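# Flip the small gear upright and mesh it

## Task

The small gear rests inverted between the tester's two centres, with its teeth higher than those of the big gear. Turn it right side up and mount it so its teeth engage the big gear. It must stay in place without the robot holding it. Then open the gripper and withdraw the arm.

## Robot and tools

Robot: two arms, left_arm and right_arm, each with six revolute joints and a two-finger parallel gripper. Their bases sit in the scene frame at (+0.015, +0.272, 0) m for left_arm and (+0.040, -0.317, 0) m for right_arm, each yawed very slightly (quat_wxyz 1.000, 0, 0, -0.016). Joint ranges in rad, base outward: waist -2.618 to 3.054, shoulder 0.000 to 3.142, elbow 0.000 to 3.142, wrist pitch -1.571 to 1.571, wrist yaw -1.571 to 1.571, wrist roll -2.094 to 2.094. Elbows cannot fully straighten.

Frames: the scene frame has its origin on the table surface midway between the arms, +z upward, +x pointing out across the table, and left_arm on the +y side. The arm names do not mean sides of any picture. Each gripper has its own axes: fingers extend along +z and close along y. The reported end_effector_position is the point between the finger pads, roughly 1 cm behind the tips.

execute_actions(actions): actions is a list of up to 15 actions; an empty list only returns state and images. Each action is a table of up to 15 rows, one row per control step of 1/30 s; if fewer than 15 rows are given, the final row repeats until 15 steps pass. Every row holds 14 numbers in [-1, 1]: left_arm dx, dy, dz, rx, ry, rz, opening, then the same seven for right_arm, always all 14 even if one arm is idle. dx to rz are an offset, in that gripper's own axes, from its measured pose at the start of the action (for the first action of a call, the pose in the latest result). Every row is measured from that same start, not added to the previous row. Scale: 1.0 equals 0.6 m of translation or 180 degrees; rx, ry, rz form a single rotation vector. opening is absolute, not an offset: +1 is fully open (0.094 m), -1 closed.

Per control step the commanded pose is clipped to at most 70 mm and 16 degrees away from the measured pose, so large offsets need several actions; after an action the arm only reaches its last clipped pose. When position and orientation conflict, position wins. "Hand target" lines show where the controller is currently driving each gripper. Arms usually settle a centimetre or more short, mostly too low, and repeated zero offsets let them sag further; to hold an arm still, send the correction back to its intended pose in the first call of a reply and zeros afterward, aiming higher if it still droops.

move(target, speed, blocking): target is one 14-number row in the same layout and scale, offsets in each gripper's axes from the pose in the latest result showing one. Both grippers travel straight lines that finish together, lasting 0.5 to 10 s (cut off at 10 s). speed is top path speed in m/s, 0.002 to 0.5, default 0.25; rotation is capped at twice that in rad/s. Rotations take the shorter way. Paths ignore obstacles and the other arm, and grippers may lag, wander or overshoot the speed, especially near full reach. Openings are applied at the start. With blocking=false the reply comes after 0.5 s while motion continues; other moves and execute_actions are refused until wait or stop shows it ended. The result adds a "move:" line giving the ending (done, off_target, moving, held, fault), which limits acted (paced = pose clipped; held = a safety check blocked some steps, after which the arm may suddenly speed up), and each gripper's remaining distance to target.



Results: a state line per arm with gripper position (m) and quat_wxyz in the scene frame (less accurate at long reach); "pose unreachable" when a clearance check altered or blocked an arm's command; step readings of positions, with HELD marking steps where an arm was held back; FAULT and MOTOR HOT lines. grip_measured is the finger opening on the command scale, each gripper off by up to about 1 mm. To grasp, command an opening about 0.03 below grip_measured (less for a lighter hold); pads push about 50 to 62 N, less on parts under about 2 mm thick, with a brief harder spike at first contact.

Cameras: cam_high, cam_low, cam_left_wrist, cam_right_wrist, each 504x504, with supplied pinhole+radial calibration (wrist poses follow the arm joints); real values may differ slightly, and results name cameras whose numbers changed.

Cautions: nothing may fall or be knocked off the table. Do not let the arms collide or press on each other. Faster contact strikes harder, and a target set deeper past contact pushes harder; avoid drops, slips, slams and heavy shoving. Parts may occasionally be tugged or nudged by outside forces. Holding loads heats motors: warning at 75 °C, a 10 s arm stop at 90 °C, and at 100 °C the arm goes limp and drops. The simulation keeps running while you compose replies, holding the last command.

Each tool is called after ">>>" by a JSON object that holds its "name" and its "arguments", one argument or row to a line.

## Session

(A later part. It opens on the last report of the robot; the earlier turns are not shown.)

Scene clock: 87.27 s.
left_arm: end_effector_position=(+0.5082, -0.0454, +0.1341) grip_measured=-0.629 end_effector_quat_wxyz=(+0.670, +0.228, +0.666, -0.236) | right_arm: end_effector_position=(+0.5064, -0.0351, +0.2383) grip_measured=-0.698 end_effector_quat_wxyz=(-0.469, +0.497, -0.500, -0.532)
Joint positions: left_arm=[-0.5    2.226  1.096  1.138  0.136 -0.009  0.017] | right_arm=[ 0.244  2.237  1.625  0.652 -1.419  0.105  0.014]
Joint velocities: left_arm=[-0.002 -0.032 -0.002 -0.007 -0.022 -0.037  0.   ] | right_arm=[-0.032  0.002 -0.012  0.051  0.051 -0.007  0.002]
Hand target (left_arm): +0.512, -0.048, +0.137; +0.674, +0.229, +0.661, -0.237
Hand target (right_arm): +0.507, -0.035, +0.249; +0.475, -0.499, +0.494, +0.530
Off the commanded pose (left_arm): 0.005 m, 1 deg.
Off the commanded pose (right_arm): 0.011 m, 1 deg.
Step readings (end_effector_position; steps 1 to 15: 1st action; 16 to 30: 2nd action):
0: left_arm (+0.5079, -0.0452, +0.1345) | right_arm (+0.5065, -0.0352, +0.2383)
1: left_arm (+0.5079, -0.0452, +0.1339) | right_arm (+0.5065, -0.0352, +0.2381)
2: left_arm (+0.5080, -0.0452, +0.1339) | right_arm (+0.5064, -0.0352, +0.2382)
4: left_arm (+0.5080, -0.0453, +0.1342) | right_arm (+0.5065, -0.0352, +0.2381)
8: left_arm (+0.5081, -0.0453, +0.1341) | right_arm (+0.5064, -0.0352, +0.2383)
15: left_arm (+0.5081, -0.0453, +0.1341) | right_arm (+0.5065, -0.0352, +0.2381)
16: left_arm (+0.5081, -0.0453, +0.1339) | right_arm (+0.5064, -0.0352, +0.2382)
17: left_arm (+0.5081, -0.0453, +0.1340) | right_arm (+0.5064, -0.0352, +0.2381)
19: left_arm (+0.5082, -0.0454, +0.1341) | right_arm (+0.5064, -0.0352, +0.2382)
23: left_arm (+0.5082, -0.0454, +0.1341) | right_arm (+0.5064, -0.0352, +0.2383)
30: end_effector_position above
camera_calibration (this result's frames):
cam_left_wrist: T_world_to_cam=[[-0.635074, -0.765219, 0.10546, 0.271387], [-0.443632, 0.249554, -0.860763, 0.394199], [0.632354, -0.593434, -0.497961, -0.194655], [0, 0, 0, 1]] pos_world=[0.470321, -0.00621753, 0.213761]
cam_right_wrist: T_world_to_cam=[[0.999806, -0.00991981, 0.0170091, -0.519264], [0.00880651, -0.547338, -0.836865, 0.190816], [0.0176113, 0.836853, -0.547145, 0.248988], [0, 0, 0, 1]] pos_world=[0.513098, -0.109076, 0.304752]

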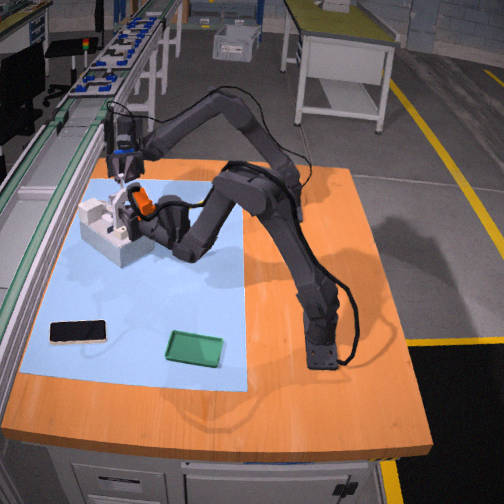

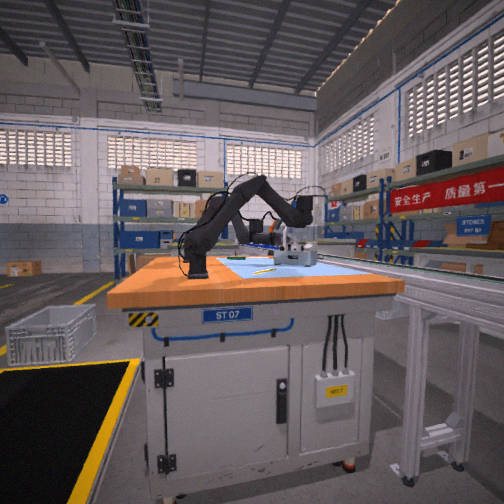

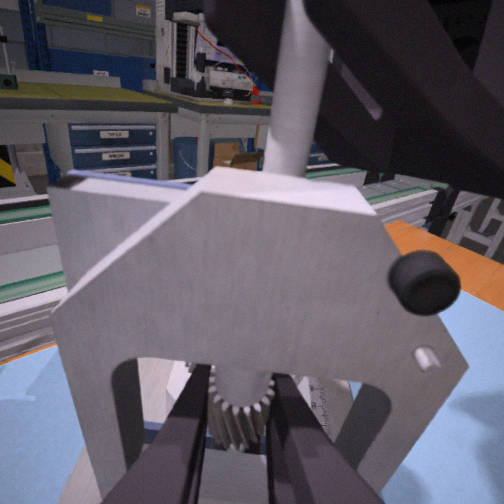

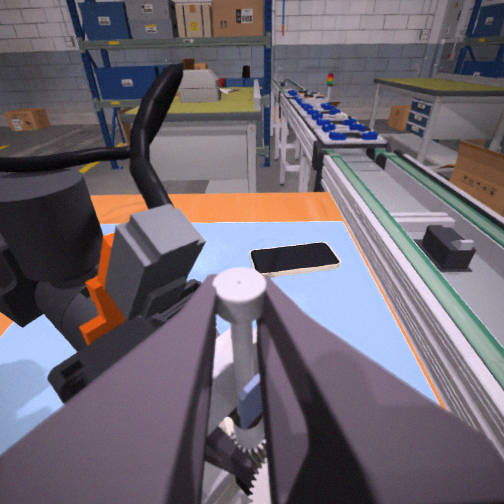

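>>> {"name": "execute_actions", "arguments": {
  "actions": [
    [[-0.008,0.0,-0.004,0.001,0.0,0.002,-0.78,-0.018,0,0,0,-0.003,-0.003,-0.8]],
    [[-0.008,0.0,-0.008,0.001,0.0,0.002,-0.78,-0.018,0,0,0,-0.003,-0.003,-0.8]]
  ]
}}

Scene clock: 88.63 s.
left_arm: end_effector_position=(+0.5055, -0.0440, +0.1314) grip_measured=-0.629 end_effector_quat_wxyz=(+0.667, +0.230, +0.669, -0.235) | right_arm: end_effector_position=(+0.5064, -0.0352, +0.2358) grip_measured=-0.698 end_effector_quat_wxyz=(-0.467, +0.497, -0.500, -0.534)
Joint positions: left_arm=[-0.5    2.22   1.081  1.138  0.137 -0.008  0.017] | right_arm=[ 0.243  2.244  1.625  0.66  -1.423  0.11   0.014]
Joint velocities: left_arm=[-0.007  0.002 -0.012  0.007  0.051  0.037 -0.   ] | right_arm=[-0.007 -0.017 -0.007 -0.007  0.007  0.051  0.   ]
Hand target (left_arm): +0.505, -0.042, +0.139; +0.670, +0.232, +0.665, -0.235
Hand target (right_arm): +0.507, -0.035, +0.249; +0.473, -0.498, +0.496, +0.532
Off the commanded pose (left_arm): 0.008 m, 1 deg.
Off the commanded pose (right_arm): 0.013 m, 1 deg.
Step readings (end_effector_position; steps 1 to 15: 1st action; 16 to 30: 2nd action):
0: left_arm (+0.5082, -0.0454, +0.1341) | right_arm (+0.5065, -0.0351, +0.2381)
1: left_arm (+0.5082, -0.0454, +0.1341) | right_arm (+0.5064, -0.0351, +0.2382)
2: left_arm (+0.5082, -0.0454, +0.1341) | right_arm (+0.5064, -0.0351, +0.2382)
4: left_arm (+0.5082, -0.0454, +0.1341) | right_arm (+0.5064, -0.0351, +0.2381)
8: left_arm (+0.5082, -0.0454, +0.1341) | right_arm (+0.5065, -0.0353, +0.2382)
15: left_arm (+0.5082, -0.0454, +0.1341) | right_arm (+0.5065, -0.0353, +0.2382)
16: left_arm (+0.5079, -0.0452, +0.1339) | right_arm (+0.5065, -0.0353, +0.2382)
17: left_arm (+0.5073, -0.0449, +0.1337) | right_arm (+0.5065, -0.0353, +0.2383)
19: left_arm (+0.5061, -0.0442, +0.1327) | right_arm (+0.5065, -0.0353, +0.2373)
23: left_arm (+0.5055, -0.0440, +0.1314) | right_arm (+0.5064, -0.0352, +0.2358)
30: end_effector_position above
camera_calibration (this result's frames):
cam_left_wrist: T_world_to_cam=[[-0.635223, -0.76506, 0.10571, 0.271044], [-0.449223, 0.254661, -0.856357, 0.392809], [0.628244, -0.591465, -0.505449, -0.19033], [0, 0, 0, 1]] pos_world=[0.468206, -0.00524231, 0.211531]
cam_right_wrist: T_world_to_cam=[[0.999906, -0.00568896, 0.0124591, -0.518066], [0.0073107, -0.547555, -0.836738, 0.189399], [0.0115822, 0.83675, -0.547462, 0.250802], [0, 0, 0, 1]] pos_world=[0.513728, -0.1091, 0.302236]

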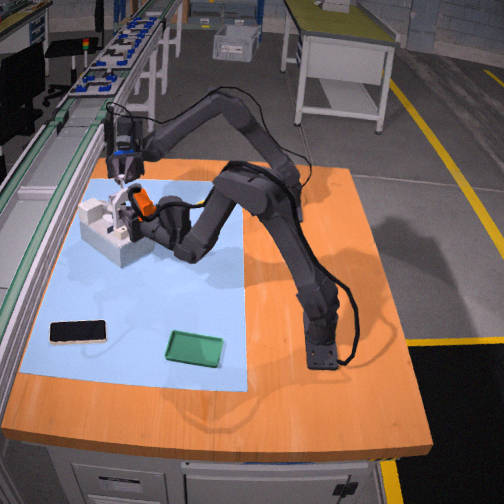

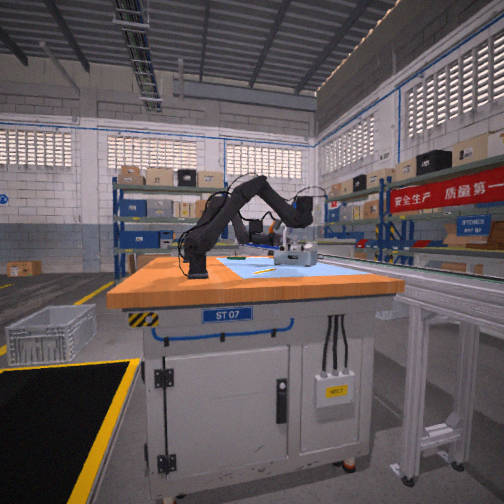

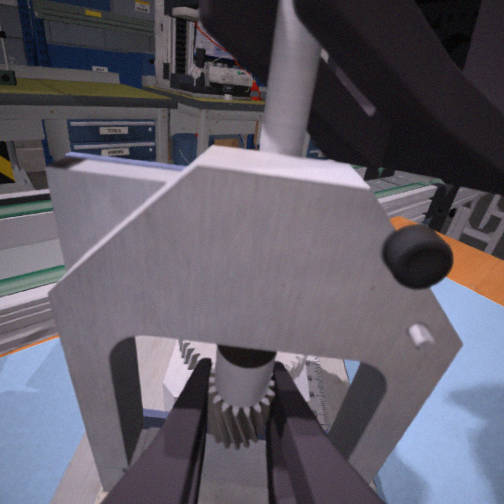

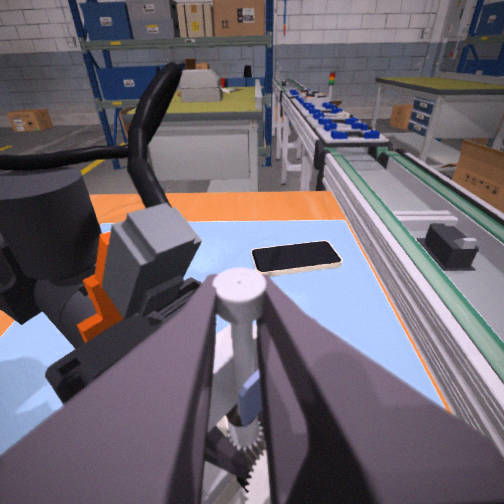

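Seated at the bottom. Lower the spindle further.

>>> {"name": "execute_actions", "arguments": {
  "actions": [
    [[-0.010,0,0,0,0,0,-0.78,-0.014,0,0,0,-0.003,-0.003,-0.8]],
    [[-0.010,0,0,0,0,0,-0.78,-0.014,0,0,0,-0.003,-0.003,-0.8]]
  ]
}}

Scene clock: 89.77 s.
left_arm: end_effector_position=(+0.5055, -0.0440, +0.1312) grip_measured=-0.629 end_effector_quat_wxyz=(+0.666, +0.230, +0.669, -0.235) | right_arm: end_effector_position=(+0.5064, -0.0351, +0.2355) grip_measured=-0.698 end_effector_quat_wxyz=(-0.468, +0.499, -0.496, -0.534)
Joint positions: left_arm=[-0.5    2.22   1.081  1.137  0.137 -0.008  0.017] | right_arm=[ 0.243  2.25   1.625  0.691 -1.427  0.129  0.014]
Joint velocities: left_arm=[-0.012 -0.002 -0.002 -0.022 -0.095 -0.007 -0.001] | right_arm=[ 0.002 -0.002 -0.017  0.066 -0.037 -0.022  0.001]
Hand target (left_arm): +0.506, -0.044, +0.137; +0.666, +0.230, +0.669, -0.235
Hand target (right_arm): +0.507, -0.035, +0.244; +0.472, -0.499, +0.494, +0.533
Off the commanded pose (left_arm): 0.006 m, 0 deg.
Off the commanded pose (right_arm): 0.008 m, 1 deg.
Step readings (end_effector_position; steps 1 to 15: 1st action; 16 to 30: 2nd action):
0: left_arm (+0.5055, -0.0440, +0.1314) | right_arm (+0.5064, -0.0352, +0.2358)
1: left_arm (+0.5055, -0.0440, +0.1313) | right_arm (+0.5065, -0.0352, +0.2355)
2: left_arm (+0.5055, -0.0440, +0.1312) | right_arm (+0.5065, -0.0352, +0.2354)
4: left_arm (+0.5055, -0.0440, +0.1312) | right_arm (+0.5065, -0.0352, +0.2355)
8: left_arm (+0.5055, -0.0440, +0.1312) | right_arm (+0.5065, -0.0352, +0.2355)
15: left_arm (+0.5055, -0.0440, +0.1312) | right_arm (+0.5065, -0.0352, +0.2354)
16: left_arm (+0.5055, -0.0440, +0.1312) | right_arm (+0.5065, -0.0352, +0.2354)
17: left_arm (+0.5055, -0.0440, +0.1312) | right_arm (+0.5065, -0.0352, +0.2355)
19: left_arm (+0.5055, -0.0440, +0.1312) | right_arm (+0.5065, -0.0351, +0.2354)
23: left_arm (+0.5055, -0.0440, +0.1312) | right_arm (+0.5065, -0.0351, +0.2355)
30: end_effector_position above
camera_calibration (this result's frames):
cam_left_wrist: T_world_to_cam=[[-0.635119, -0.765122, 0.105892, 0.270994], [-0.450067, 0.255158, -0.855765, 0.392938], [0.627745, -0.591171, -0.506412, -0.190081], [0, 0, 0, 1]] pos_world=[0.468285, -0.00528861, 0.211307]
cam_right_wrist: T_world_to_cam=[[0.999827, -0.00217812, 0.0184524, -0.519291], [0.014294, -0.544316, -0.838758, 0.1863], [0.0118709, 0.838877, -0.544191, 0.249758], [0, 0, 0, 1]] pos_world=[0.513573, -0.109241, 0.301759]

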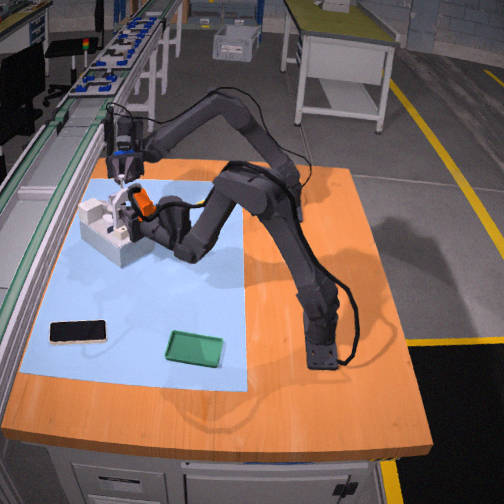

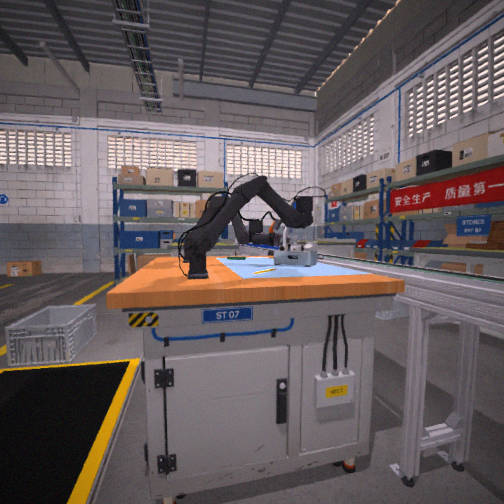

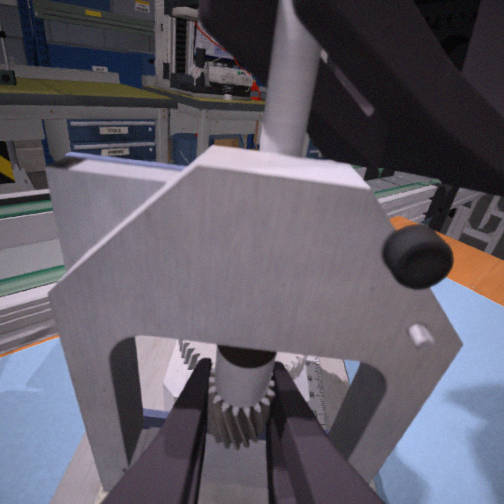

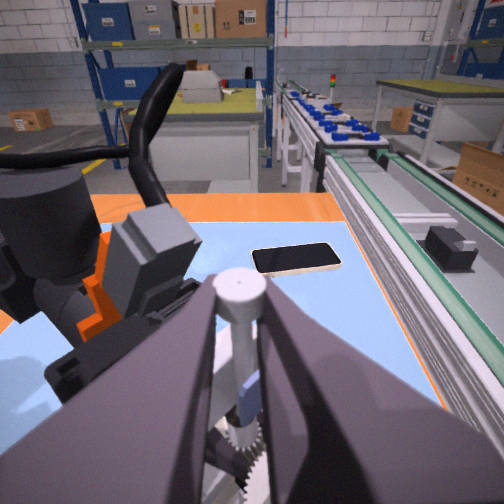

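>>> {"name": "zoom_image", "arguments": {
  "camera": "cam_right_wrist",
  "region": [170, 320, 324, 474]
}}

>>> {"name": "zoom_image", "arguments": {
  "camera": "cam_high",
  "region": [80, 160, 170, 250]
}}

Region (170, 320, 324, 474) of cam_right_wrist's 504x504 image, scaled by 3.273, with more detail than that image has.

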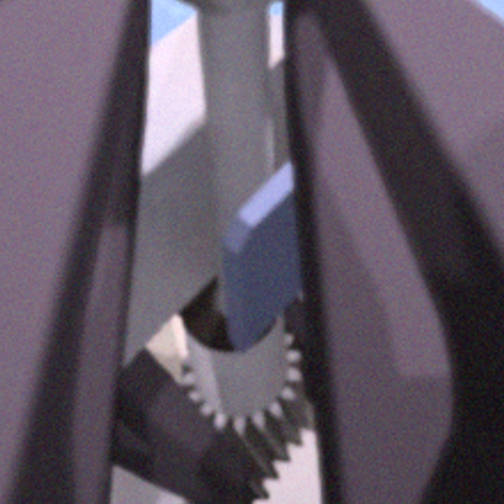

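Region (80, 160, 170, 250) of cam_high's 504x504 image, scaled by 5.600, with more detail than that image has.

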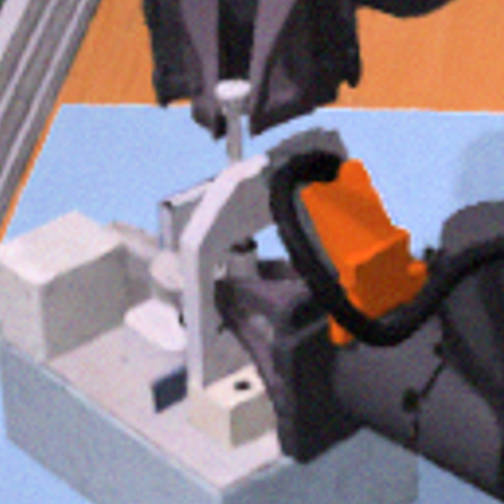

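>>> {"name": "execute_actions", "arguments": {
  "actions": [
    [[-0.010,0,0.003,0,0.01,0,-0.78,-0.024,0,0,0,-0.003,-0.003,-0.8],[-0.010,0,0.004,0,0.015,0,-0.78,-0.024,0,0,0,-0.003,-0.003,-0.8],[-0.010,0,0.005,0,0.02,0,-0.78,-0.024,0,0,0,-0.003,-0.003,-0.8]],
    [[-0.010,0,0.003,0,0.005,0,-0.78,-0.016,0,0,0,-0.003,-0.003,-0.8]]
  ]
}}

>>> {"name": "zoom_image", "arguments": {
  "camera": "cam_right_wrist",
  "region": [170, 320, 324, 474]
}}

Scene clock: 91.33 s.
left_arm: end_effector_position=(+0.5055, -0.0440, +0.1309) grip_measured=-0.629 end_effector_quat_wxyz=(+0.648, +0.235, +0.688, -0.230) | right_arm: end_effector_position=(+0.5064, -0.0351, +0.2360) grip_measured=-0.698 end_effector_quat_wxyz=(-0.468, +0.499, -0.496, -0.535)
Joint positions: left_arm=[-0.5    2.181  1.087  1.038  0.137 -0.004  0.017] | right_arm=[ 0.243  2.251  1.625  0.698 -1.427  0.136  0.014]
Joint velocities: left_arm=[ 0.027  0.002  0.007 -0.022  0.022 -0.081  0.001] | right_arm=[ 0.017 -0.017 -0.017  0.007  0.022 -0.037 -0.   ]
Hand target (left_arm): +0.507, -0.045, +0.137; +0.644, +0.237, +0.691, -0.228
Hand target (right_arm): +0.507, -0.035, +0.245; +0.472, -0.499, +0.493, +0.534
Off the commanded pose (left_arm): 0.007 m, 1 deg.
Off the commanded pose (right_arm): 0.009 m, 1 deg.
Step readings (end_effector_position; steps 1 to 15: 1st action; 16 to 30: 2nd action):
0: left_arm (+0.5055, -0.0440, +0.1312) | right_arm (+0.5065, -0.0351, +0.2355)
1: left_arm (+0.5055, -0.0440, +0.1313) | right_arm (+0.5065, -0.0351, +0.2355)
2: left_arm (+0.5054, -0.0440, +0.1312) | right_arm (+0.5065, -0.0351, +0.2355)
4: left_arm (+0.5054, -0.0439, +0.1312) | right_arm (+0.5064, -0.0351, +0.2355)
8: left_arm (+0.5055, -0.0440, +0.1312) | right_arm (+0.5064, -0.0351, +0.2356)
15: left_arm (+0.5055, -0.0440, +0.1311) | right_arm (+0.5064, -0.0351, +0.2356)
16: left_arm (+0.5055, -0.0440, +0.1311) | right_arm (+0.5064, -0.0351, +0.2357)
17: left_arm (+0.5055, -0.0440, +0.1311) | right_arm (+0.5064, -0.0351, +0.2358)
19: left_arm (+0.5055, -0.0440, +0.1311) | right_arm (+0.5064, -0.0351, +0.2359)
23: left_arm (+0.5055, -0.0440, +0.1309) | right_arm (+0.5064, -0.0351, +0.2360)
30: end_effector_position above
camera_calibration (this result's frames):
cam_left_wrist: T_world_to_cam=[[-0.630376, -0.768416, 0.110284, 0.2679], [-0.487659, 0.281444, -0.826425, 0.408968], [0.604, -0.574739, -0.552141, -0.171479], [0, 0, 0, 1]] pos_world=[0.471888, -0.00779863, 0.213756]
cam_right_wrist: T_world_to_cam=[[0.999844, -0.00174107, 0.0175656, -0.519016], [0.0137973, -0.543604, -0.839229, 0.187075], [0.0110099, 0.83934, -0.543495, 0.250303], [0, 0, 0, 1]] pos_world=[0.513598, -0.109298, 0.302154]

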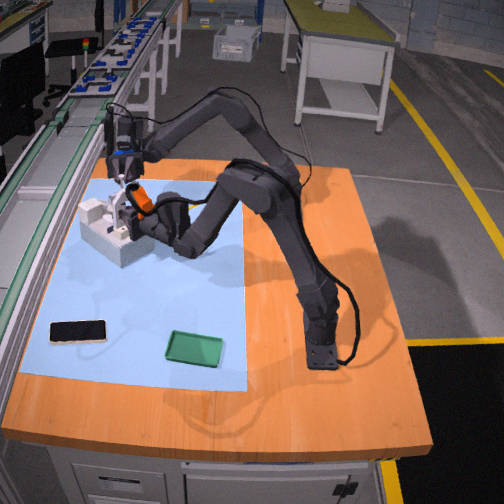

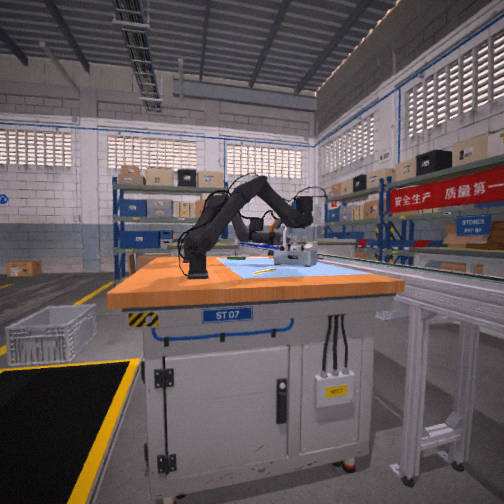

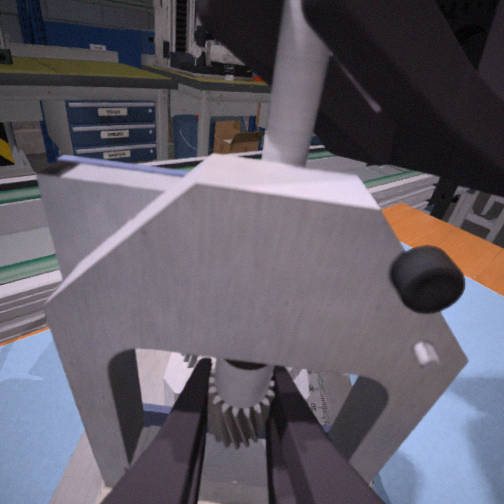

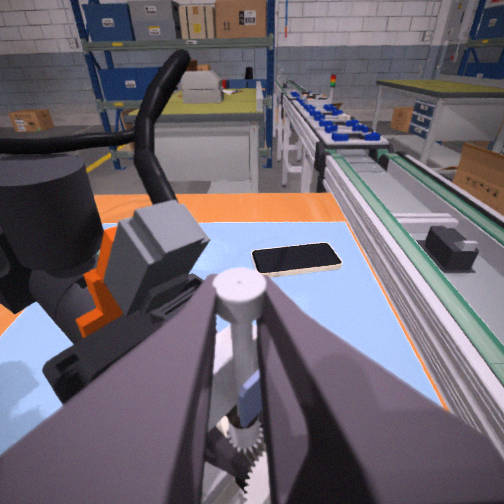

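Region (170, 320, 324, 474) of cam_right_wrist's 504x504 image, scaled by 3.273, with more detail than that image has.

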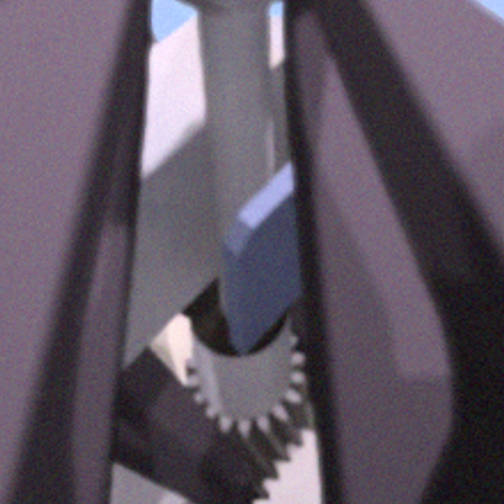

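>>> {"name": "execute_actions", "arguments": {
  "actions": [
    [[-0.010,0,0,0,0,0,-0.66,-0.016,0,0,0,-0.003,-0.003,-0.8],[-0.010,0,0,0,0,0,-0.65,-0.016,0,0,0,-0.003,-0.003,-0.8],[-0.010,0,0,0,0,0,-0.64,-0.016,0,0,0,-0.003,-0.003,-0.8],[-0.010,0,0,0,0,0,-0.635,-0.016,0,0,0,-0.003,-0.003,-0.8],[-0.010,0,0,0,0,0,-0.63,-0.016,0,0,0,-0.003,-0.003,-0.8],[-0.010,0,0,0,0,0,-0.625,-0.016,0,0,0,-0.003,-0.003,-0.8],[-0.010,0,0,0,0,0,-0.62,-0.016,0,0,0,-0.003,-0.003,-0.8],[-0.010,0,0,0,0,0,-0.61,-0.016,0,0,0,-0.003,-0.003,-0.8]]
  ]
}}

>>> {"name": "zoom_image", "arguments": {
  "camera": "cam_right_wrist",
  "region": [170, 320, 324, 474]
}}

Scene clock: 92.13 s.
left_arm: end_effector_position=(+0.5055, -0.0440, +0.1309) grip_measured=-0.607 end_effector_quat_wxyz=(+0.648, +0.235, +0.688, -0.230) | right_arm: end_effector_position=(+0.5065, -0.0353, +0.2357) grip_measured=-0.698 end_effector_quat_wxyz=(-0.468, +0.499, -0.496, -0.535)
Joint positions: left_arm=[-0.5    2.181  1.087  1.038  0.137 -0.004  0.018] | right_arm=[ 0.243  2.253  1.625  0.709 -1.428  0.144  0.014]
Joint velocities: left_arm=[-0.012 -0.007  0.002  0.051  0.051 -0.007  0.001] | right_arm=[-0.007  0.002  0.002 -0.037 -0.037  0.051  0.001]
Hand target (left_arm): +0.506, -0.044, +0.137; +0.648, +0.235, +0.687, -0.230
Hand target (right_arm): +0.507, -0.035, +0.246; +0.472, -0.499, +0.492, +0.534
Off the commanded pose (left_arm): 0.006 m, 0 deg.
Off the commanded pose (right_arm): 0.010 m, 1 deg.
Step readings (end_effector_position):
0: left_arm (+0.5055, -0.0440, +0.1309) | right_arm (+0.5064, -0.0351, +0.2360)
1: left_arm (+0.5055, -0.0440, +0.1309) | right_arm (+0.5064, -0.0351, +0.2360)
2: left_arm (+0.5055, -0.0440, +0.1309) | right_arm (+0.5064, -0.0351, +0.2357)
4: left_arm (+0.5055, -0.0440, +0.1309) | right_arm (+0.5064, -0.0351, +0.2358)
8: left_arm (+0.5055, -0.0440, +0.1309) | right_arm (+0.5065, -0.0353, +0.2357)
15: end_effector_position above
camera_calibration (this result's frames):
cam_left_wrist: T_world_to_cam=[[-0.630376, -0.768416, 0.110284, 0.2679], [-0.487659, 0.281444, -0.826425, 0.408968], [0.604, -0.574739, -0.552141, -0.171479], [0, 0, 0, 1]] pos_world=[0.471888, -0.00779863, 0.213756]
cam_right_wrist: T_world_to_cam=[[0.999848, -0.000909332, 0.0174155, -0.519082], [0.0141347, -0.54267, -0.839827, 0.186762], [0.0102146, 0.839945, -0.542575, 0.250475], [0, 0, 0, 1]] pos_world=[0.513804, -0.109507, 0.301789]

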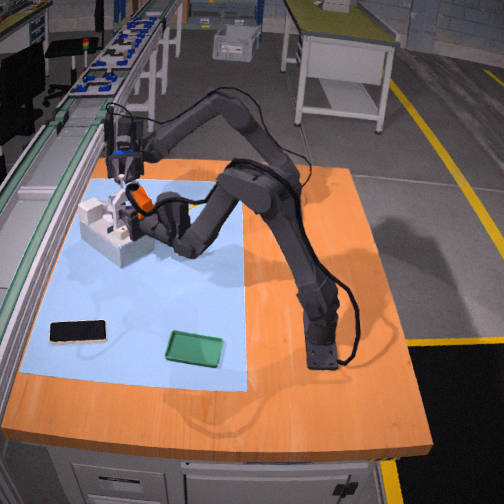

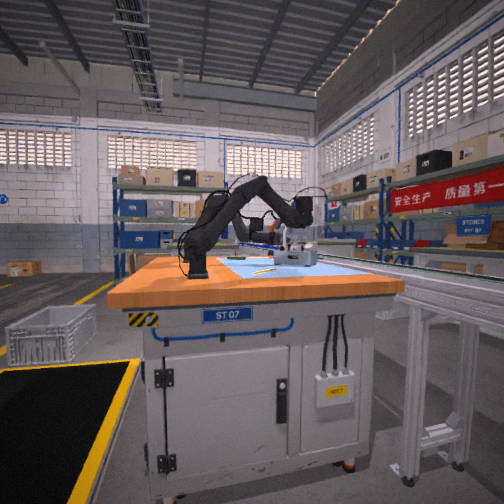

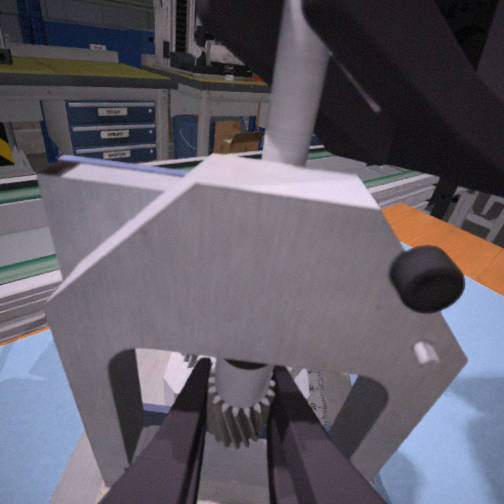

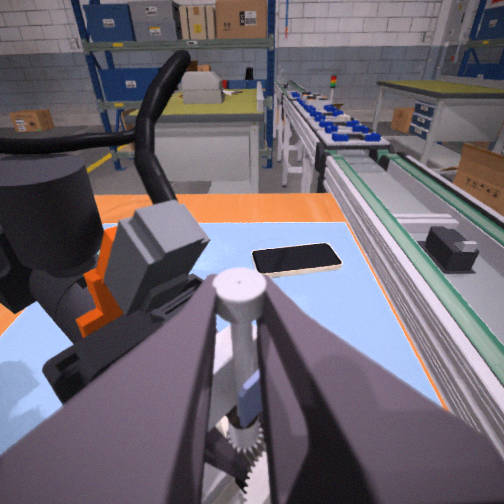

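Region (170, 320, 324, 474) of cam_right_wrist's 504x504 image, scaled by 3.273, with more detail than that image has.

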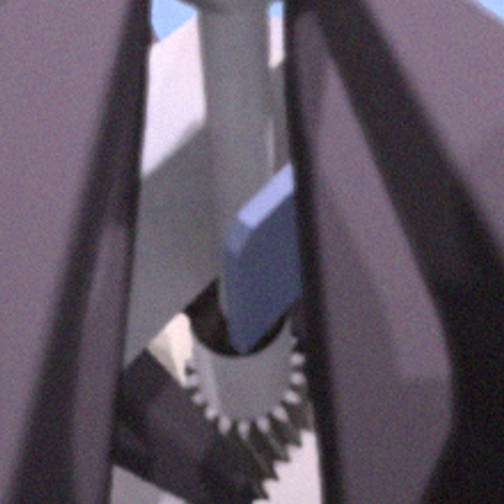

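>>> {"name": "execute_actions", "arguments": {
  "actions": [
    [[-0.010,0,0,0,0,0,-0.58,-0.016,0,0,0,-0.003,-0.003,-0.8],[-0.010,0,0,0,0,0,-0.55,-0.016,0,0,0,-0.003,-0.003,-0.8],[-0.010,0,0,0,0,0,-0.52,-0.016,0,0,0,-0.003,-0.003,-0.8],[-0.010,0,0,0,0,0,-0.5,-0.016,0,0,0,-0.003,-0.003,-0.8],[-0.02,0,-0.005,0,-0.005,0,-0.5,-0.016,0,0,0,-0.003,-0.003,-0.8],[-0.028,0,-0.012,0,-0.01,0,-0.5,-0.016,0,0,0,-0.003,-0.003,-0.8],[-0.03,0,-0.02,0,-0.01,0,-0.5,-0.016,0,0,0,-0.003,-0.003,-0.8],[-0.03,0,-0.028,0,-0.01,0,-0.5,-0.016,0,0,0,-0.003,-0.003,-0.8],[-0.03,0,-0.036,0,-0.01,0,-0.5,-0.016,0,0,0,-0.003,-0.003,-0.8],[-0.03,0,-0.044,0,-0.01,0,-0.5,-0.016,0,0,0,-0.003,-0.003,-0.8]],
    [[-0.03,0,-0.06,0,-0.015,0,-0.5,-0.016,0,0,0,-0.003,-0.003,-0.8]]
  ]
}}

>>> {"name": "zoom_image", "arguments": {
  "camera": "cam_left_wrist",
  "region": [130, 180, 370, 420]
}}

Scene clock: 93.50 s.
left_arm: end_effector_position=(+0.4602, -0.0161, +0.1400) grip_measured=-0.503 end_effector_quat_wxyz=(+0.646, +0.235, +0.688, -0.231) | right_arm: end_effector_position=(+0.5064, -0.0352, +0.2357) grip_measured=-0.698 end_effector_quat_wxyz=(-0.468, +0.499, -0.494, -0.536)
Joint positions: left_arm=[-0.495  2.016  0.843  1.115  0.145 -0.006  0.023] | right_arm=[ 0.243  2.258  1.625  0.735 -1.431  0.164  0.014]
Joint velocities: left_arm=[ 0.012 -0.007 -0.007 -0.007  0.022 -0.007 -0.002] | right_arm=[ 0.012 -0.017 -0.012 -0.007  0.081 -0.037 -0.001]
Hand target (left_arm): +0.460, -0.011, +0.154; +0.660, +0.230, +0.676, -0.235
Hand target (right_arm): +0.507, -0.035, +0.245; +0.473, -0.499, +0.491, +0.535
Off the commanded pose (left_arm): 0.015 m, 2 deg.
Off the commanded pose (right_arm): 0.010 m, 1 deg.
Step readings (end_effector_position; steps 1 to 15: 1st action; 16 to 30: 2nd action):
0: left_arm (+0.5055, -0.0440, +0.1309) | right_arm (+0.5065, -0.0353, +0.2358)
1: left_arm (+0.5055, -0.0440, +0.1309) | right_arm (+0.5065, -0.0353, +0.2357)
2: left_arm (+0.5055, -0.0440, +0.1309) | right_arm (+0.5065, -0.0353, +0.2357)
4: left_arm (+0.5054, -0.0440, +0.1298) | right_arm (+0.5065, -0.0353, +0.2357)
8: left_arm (+0.5014, -0.0416, +0.1301) | right_arm (+0.5065, -0.0353, +0.2358)
15: left_arm (+0.4865, -0.0331, +0.1343) | right_arm (+0.5064, -0.0353, +0.2358)
16: left_arm (+0.4838, -0.0315, +0.1350) | right_arm (+0.5065, -0.0352, +0.2357)
17: left_arm (+0.4770, -0.0273, +0.1343) | right_arm (+0.5064, -0.0352, +0.2357)
19: left_arm (+0.4649, -0.0203, +0.1333) | right_arm (+0.5065, -0.0352, +0.2357)
23: left_arm (+0.4599, -0.0163, +0.1365) | right_arm (+0.5064, -0.0352, +0.2357)
30: end_effector_position above
camera_calibration (this result's frames):
cam_left_wrist: T_world_to_cam=[[-0.632278, -0.766424, 0.113221, 0.260316], [-0.489283, 0.281715, -0.825372, 0.387198], [0.600688, -0.577262, -0.553121, -0.121417], [0, 0, 0, 1]] pos_world=[0.426976, 0.0203431, 0.222951]
cam_right_wrist: T_world_to_cam=[[0.999826, 0.00156829, 0.0185681, -0.5192], [0.0164722, -0.540258, -0.841338, 0.186023], [0.00871209, 0.841498, -0.54019, 0.250676], [0, 0, 0, 1]] pos_world=[0.513862, -0.109628, 0.301562]

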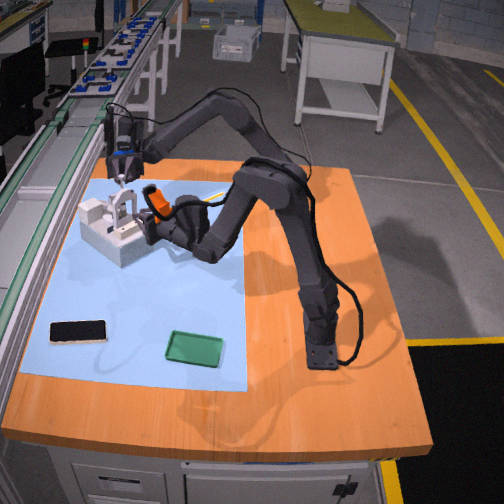

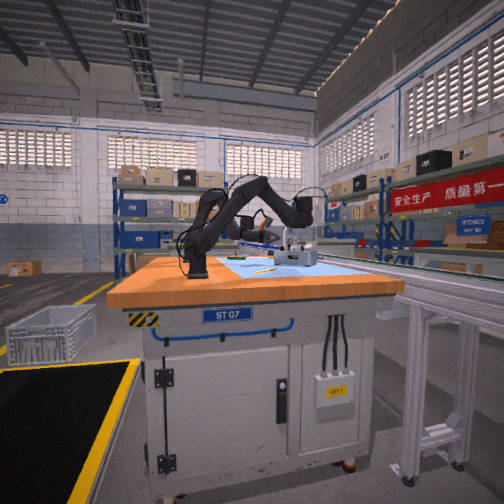

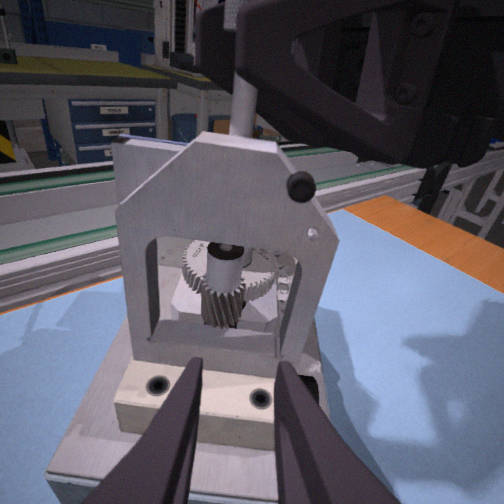

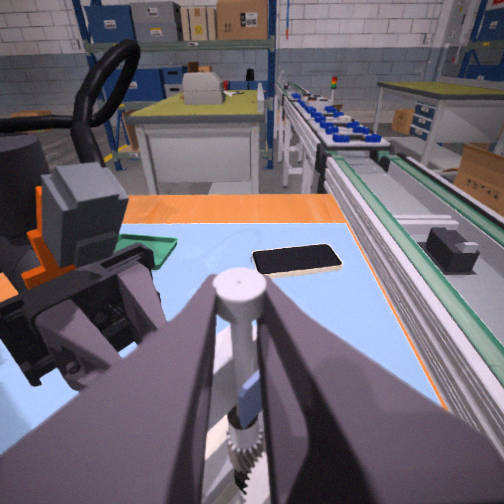

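Region (130, 180, 370, 420) of cam_left_wrist's 504x504 image, scaled by 2.100, with more detail than that image has.

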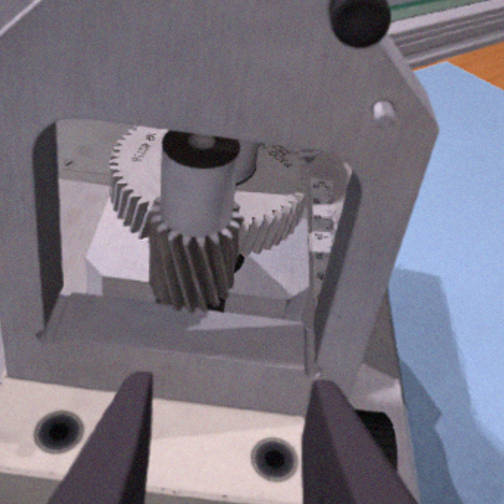

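>>> {"name": "execute_actions", "arguments": {
  "actions": [
    [[-0.02,0.01,-0.09,0,-0.03,0,-0.5,-0.016,0,0,0,-0.002,-0.002,-0.8]],
    [[0.02,0.01,-0.06,0,-0.05,0,-0.5,-0.016,0,0,0,-0.002,-0.002,-0.8]],
    [[-0.02,0,0,0,-0.01,0,-0.5,-0.016,0,0,0,-0.002,-0.002,-0.8]]
  ]
}}

Scene clock: 95.20 s.
left_arm: end_effector_position=(+0.3991, +0.0440, +0.1173) grip_measured=-0.503 end_effector_quat_wxyz=(+0.666, +0.222, +0.671, -0.240) | right_arm: end_effector_position=(+0.5064, -0.0352, +0.2358) grip_measured=-0.698 end_effector_quat_wxyz=(-0.468, +0.499, -0.494, -0.536)
Joint positions: left_arm=[-0.422  2.     0.476  1.526  0.212 -0.026  0.023] | right_arm=[ 0.243  2.258  1.625  0.736 -1.431  0.165  0.014]
Joint velocities: left_arm=[-0.002  0.002 -0.007 -0.051  0.066 -0.037 -0.   ] | right_arm=[ 0.012 -0.002 -0.002  0.037  0.066  0.051 -0.001]
Hand target (left_arm): +0.399, +0.044, +0.129; +0.676, +0.219, +0.660, -0.243
Hand target (right_arm): +0.507, -0.035, +0.245; +0.471, -0.499, +0.491, +0.536
Off the commanded pose (left_arm): 0.012 m, 2 deg.
Off the commanded pose (right_arm): 0.010 m, 1 deg.
Step readings (end_effector_position; steps 1 to 15: 1st action; 16 to 30: 2nd action; 31 to 45: 3rd action):
0: left_arm (+0.4602, -0.0161, +0.1403) | right_arm (+0.5064, -0.0352, +0.2358)
1: left_arm (+0.4569, -0.0134, +0.1404) | right_arm (+0.5064, -0.0352, +0.2358)
2: left_arm (+0.4481, -0.0065, +0.1393) | right_arm (+0.5064, -0.0352, +0.2358)
4: left_arm (+0.4329, +0.0089, +0.1322) | right_arm (+0.5064, -0.0352, +0.2358)
8: left_arm (+0.4245, +0.0209, +0.1252) | right_arm (+0.5064, -0.0352, +0.2358)
15: left_arm (+0.4239, +0.0198, +0.1365) | right_arm (+0.5064, -0.0352, +0.2358)
16: left_arm (+0.4217, +0.0217, +0.1366) | right_arm (+0.5064, -0.0352, +0.2358)
17: left_arm (+0.4163, +0.0262, +0.1362) | right_arm (+0.5064, -0.0352, +0.2358)
19: left_arm (+0.4063, +0.0372, +0.1214) | right_arm (+0.5064, -0.0352, +0.2358)
23: left_arm (+0.3998, +0.0452, +0.1066) | right_arm (+0.5064, -0.0352, +0.2358)
30: left_arm (+0.3991, +0.0440, +0.1171) | right_arm (+0.5064, -0.0352, +0.2358)
31: left_arm (+0.3991, +0.0440, +0.1173) | right_arm (+0.5064, -0.0352, +0.2358)
32: left_arm (+0.3991, +0.0440, +0.1173) | right_arm (+0.5064, -0.0352, +0.2358)
34: left_arm (+0.3991, +0.0440, +0.1173) | right_arm (+0.5064, -0.0352, +0.2358)
38: left_arm (+0.3991, +0.0440, +0.1173) | right_arm (+0.5064, -0.0352, +0.2358)
45: end_effector_position above
camera_calibration (this result's frames):
cam_left_wrist: T_world_to_cam=[[-0.631249, -0.765702, 0.12339, 0.268634], [-0.458125, 0.239749, -0.855945, 0.314609], [0.625816, -0.596843, -0.502128, -0.0777872], [0, 0, 0, 1]] pos_world=[0.362385, 0.0838394, 0.197082]
cam_right_wrist: T_world_to_cam=[[0.999827, 0.00158168, 0.0185459, -0.519186], [0.0164621, -0.540125, -0.841424, 0.186144], [0.00868623, 0.841583, -0.540058, 0.250721], [0, 0, 0, 1]] pos_world=[0.513854, -0.109641, 0.301658]

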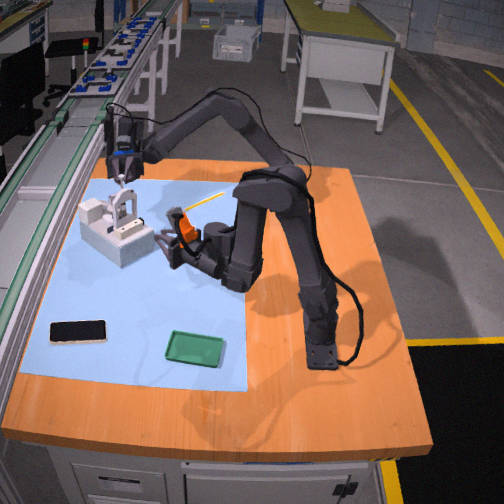

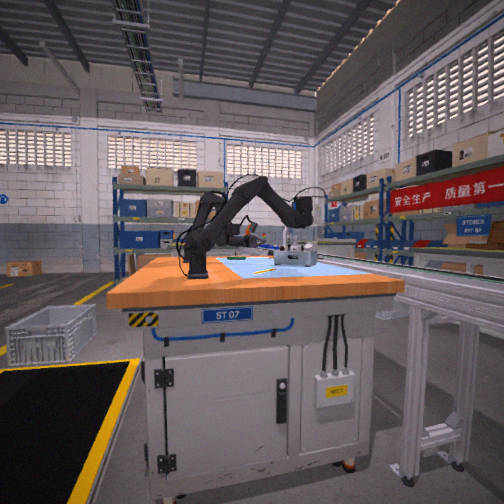

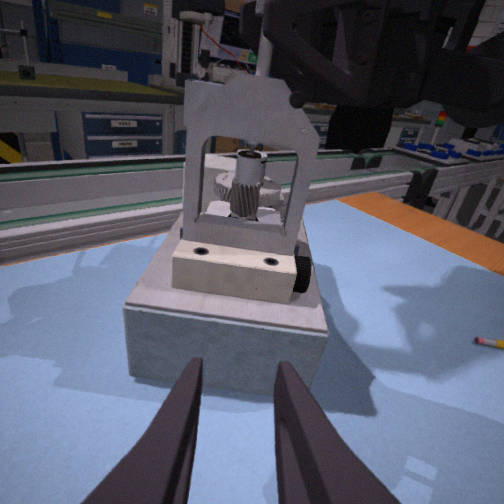

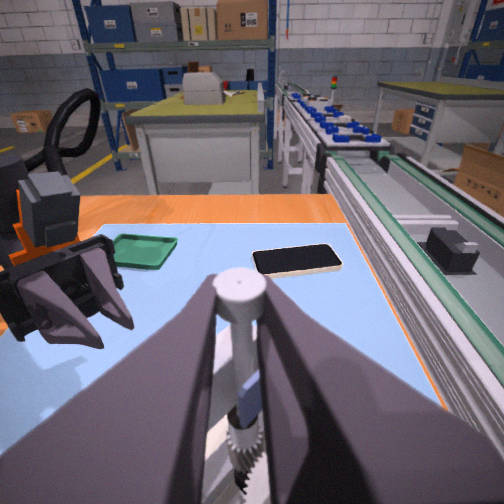

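>>> {"name": "zoom_image", "arguments": {
  "camera": "cam_left_wrist",
  "region": [200, 125, 300, 225]
}}

Region (200, 125, 300, 225) of cam_left_wrist's 504x504 image, scaled by 5.040, with more detail than that image has.

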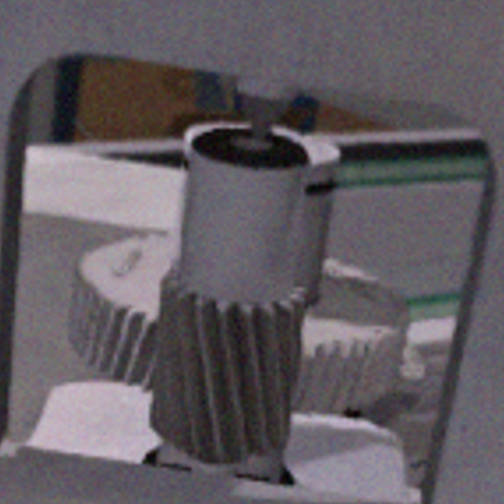

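>>> {"name": "execute_actions", "arguments": {
  "actions": [
    [[-0.04,-0.003,0.02,0,-0.008,0.005,-0.7,-0.014,0,0,0,-0.002,-0.002,-0.8],[-0.05,-0.004,0.035,0,-0.008,0.005,-0.8,-0.014,0,0,0,-0.002,-0.002,-0.8],[-0.06,-0.005,0.05,0,-0.008,0.005,-0.9,-0.014,0,0,0,-0.002,-0.002,-0.8],[-0.066,-0.006,0.065,0,-0.008,0.005,-1,-0.014,0,0,0,-0.002,-0.002,-0.8],[-0.066,-0.007,0.08,0,-0.008,0.005,-1,-0.014,0,0,0,-0.002,-0.002,-0.8],[-0.066,-0.008,0.095,0,-0.008,0.005,-1,-0.014,0,0,0,-0.002,-0.002,-0.8],[-0.066,-0.008,0.11,0,-0.008,0.005,-1,-0.014,0,0,0,-0.002,-0.002,-0.8],[-0.066,-0.008,0.125,0,-0.008,0.005,-1,-0.014,0,0,0,-0.002,-0.002,-0.8],[-0.066,-0.008,0.14,0,-0.008,0.005,-1,-0.014,0,0,0,-0.002,-0.002,-0.8],[-0.066,-0.008,0.155,0,-0.008,0.005,-1,-0.014,0,0,0,-0.002,-0.002,-0.8],[-0.066,-0.008,0.17,0,-0.008,0.005,-1,-0.014,0,0,0,-0.002,-0.002,-0.8],[-0.066,-0.008,0.18,0,-0.008,0.005,-1,-0.014,0,0,0,-0.002,-0.002,-0.8]]
  ]
}}

>>> {"name": "wait", "arguments": {
  "seconds": 0.6
}}

Scene clock: 96.70 s.
left_arm: end_effector_position=(+0.4715, -0.0189, +0.1715) grip_measured=-0.979 end_effector_quat_wxyz=(+0.694, +0.222, +0.640, -0.246) | right_arm: end_effector_position=(+0.5064, -0.0352, +0.2358) grip_measured=-0.698 end_effector_quat_wxyz=(-0.468, +0.499, -0.494, -0.536)
Joint positions: left_arm=[-0.485  2.058  0.894  1.247  0.156 -0.019  0.001] | right_arm=[ 0.243  2.258  1.625  0.736 -1.431  0.165  0.014]
Joint velocities: left_arm=[-0.002  0.266  0.276 -0.505 -0.066  0.037 -0.001] | right_arm=[-0.007  0.007 -0.012 -0.022 -0.022 -0.007  0.001]
Hand target (left_arm): +0.478, -0.025, +0.158; +0.677, +0.225, +0.659, -0.238
Hand target (right_arm): +0.507, -0.035, +0.244; +0.471, -0.499, +0.491, +0.536
Off the commanded pose (left_arm): 0.019 m, 3 deg.
Off the commanded pose (right_arm): 0.008 m, 1 deg.
Step readings (end_effector_position):
0: left_arm (+0.3991, +0.0440, +0.1173) | right_arm (+0.5064, -0.0352, +0.2358)
1: left_arm (+0.3994, +0.0440, +0.1176) | right_arm (+0.5064, -0.0352, +0.2358)
2: left_arm (+0.4006, +0.0432, +0.1189) | right_arm (+0.5064, -0.0352, +0.2358)
4: left_arm (+0.4078, +0.0373, +0.1320) | right_arm (+0.5064, -0.0352, +0.2358)
8: left_arm (+0.4327, +0.0126, +0.1691) | right_arm (+0.5064, -0.0352, +0.2358)
15: end_effector_position above
camera_calibration (this result's frames):
cam_left_wrist: T_world_to_cam=[[-0.645937, -0.756627, 0.101391, 0.270359], [-0.389804, 0.212712, -0.895995, 0.383426], [0.656367, -0.618279, -0.432335, -0.160223], [0, 0, 0, 1]] pos_world=[0.429261, 0.0239391, 0.246866]
cam_right_wrist: T_world_to_cam=[[0.999827, 0.00158168, 0.0185459, -0.519186], [0.0164621, -0.540125, -0.841424, 0.186144], [0.00868623, 0.841583, -0.540058, 0.250721], [0, 0, 0, 1]] pos_world=[0.513854, -0.109641, 0.301658]

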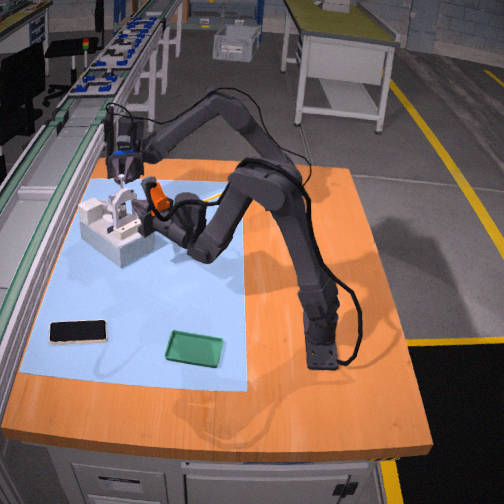

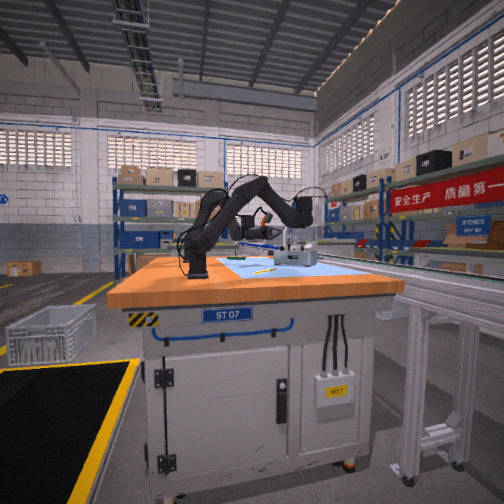

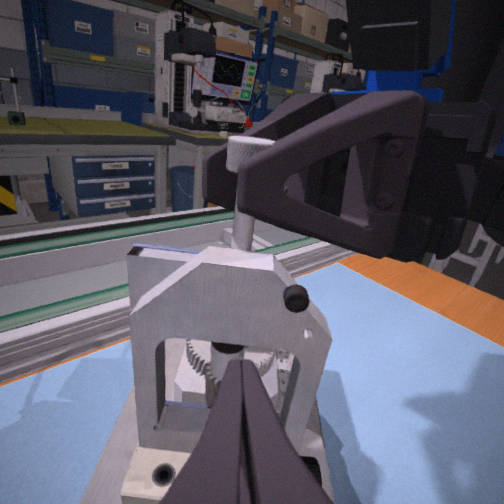

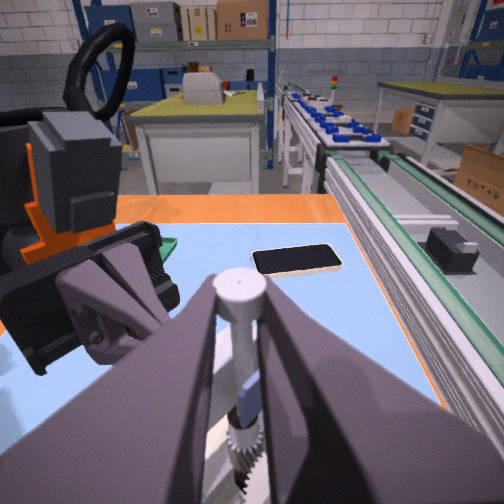

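Scene clock: 97.30 s.
left_arm: end_effector_position=(+0.4754, -0.0191, +0.1520) grip_measured=-0.979 end_effector_quat_wxyz=(+0.672, +0.223, +0.664, -0.238) | right_arm: end_effector_position=(+0.5064, -0.0352, +0.2358) grip_measured=-0.698 end_effector_quat_wxyz=(-0.468, +0.499, -0.494, -0.536)
Joint positions: left_arm=[-0.485  2.074  0.904  1.188  0.146 -0.019  0.001] | right_arm=[ 0.243  2.258  1.625  0.736 -1.431  0.165  0.014]
Joint velocities: left_arm=[ 0.002 -0.002  0.007  0.022 -0.007 -0.037 -0.   ] | right_arm=[-0.002 -0.012 -0.007  0.022 -0.037 -0.066  0.   ]
Hand target (left_arm): +0.478, -0.025, +0.158; +0.677, +0.225, +0.659, -0.238
Hand target (right_arm): +0.507, -0.035, +0.244; +0.471, -0.499, +0.491, +0.536
Off the commanded pose (left_arm): 0.010 m, 1 deg.
Off the commanded pose (right_arm): 0.008 m, 1 deg.
wait: 0.60 s; at rest by 0.40 s
camera_calibration (this result's frames):
cam_left_wrist: T_world_to_cam=[[-0.632182, -0.76649, 0.113308, 0.266143], [-0.442823, 0.237418, -0.864604, 0.38841], [0.635809, -0.596762, -0.489511, -0.152411], [0, 0, 0, 1]] pos_world=[0.437152, 0.0208267, 0.231058]
cam_right_wrist: T_world_to_cam=[[0.999827, 0.00158168, 0.0185459, -0.519186], [0.0164621, -0.540125, -0.841424, 0.186144], [0.00868623, 0.841583, -0.540058, 0.250721], [0, 0, 0, 1]] pos_world=[0.513854, -0.109641, 0.301658]

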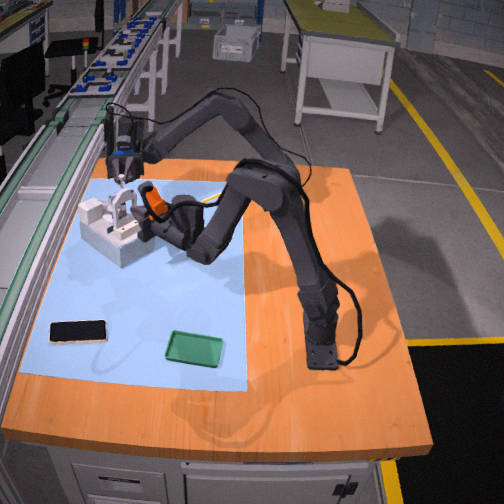

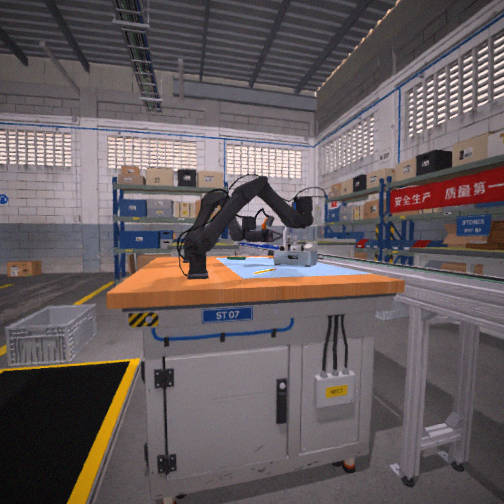

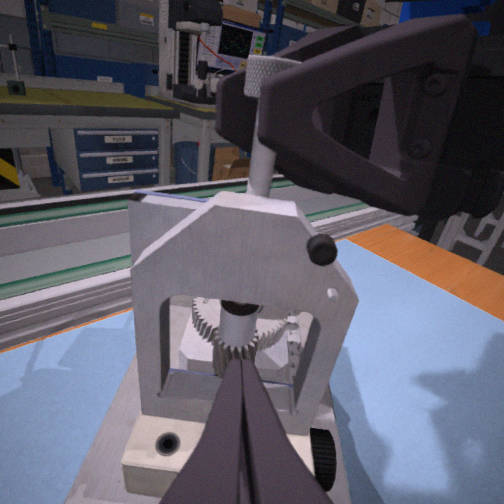

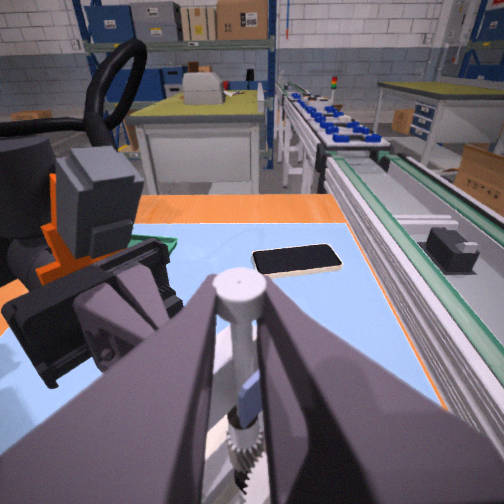

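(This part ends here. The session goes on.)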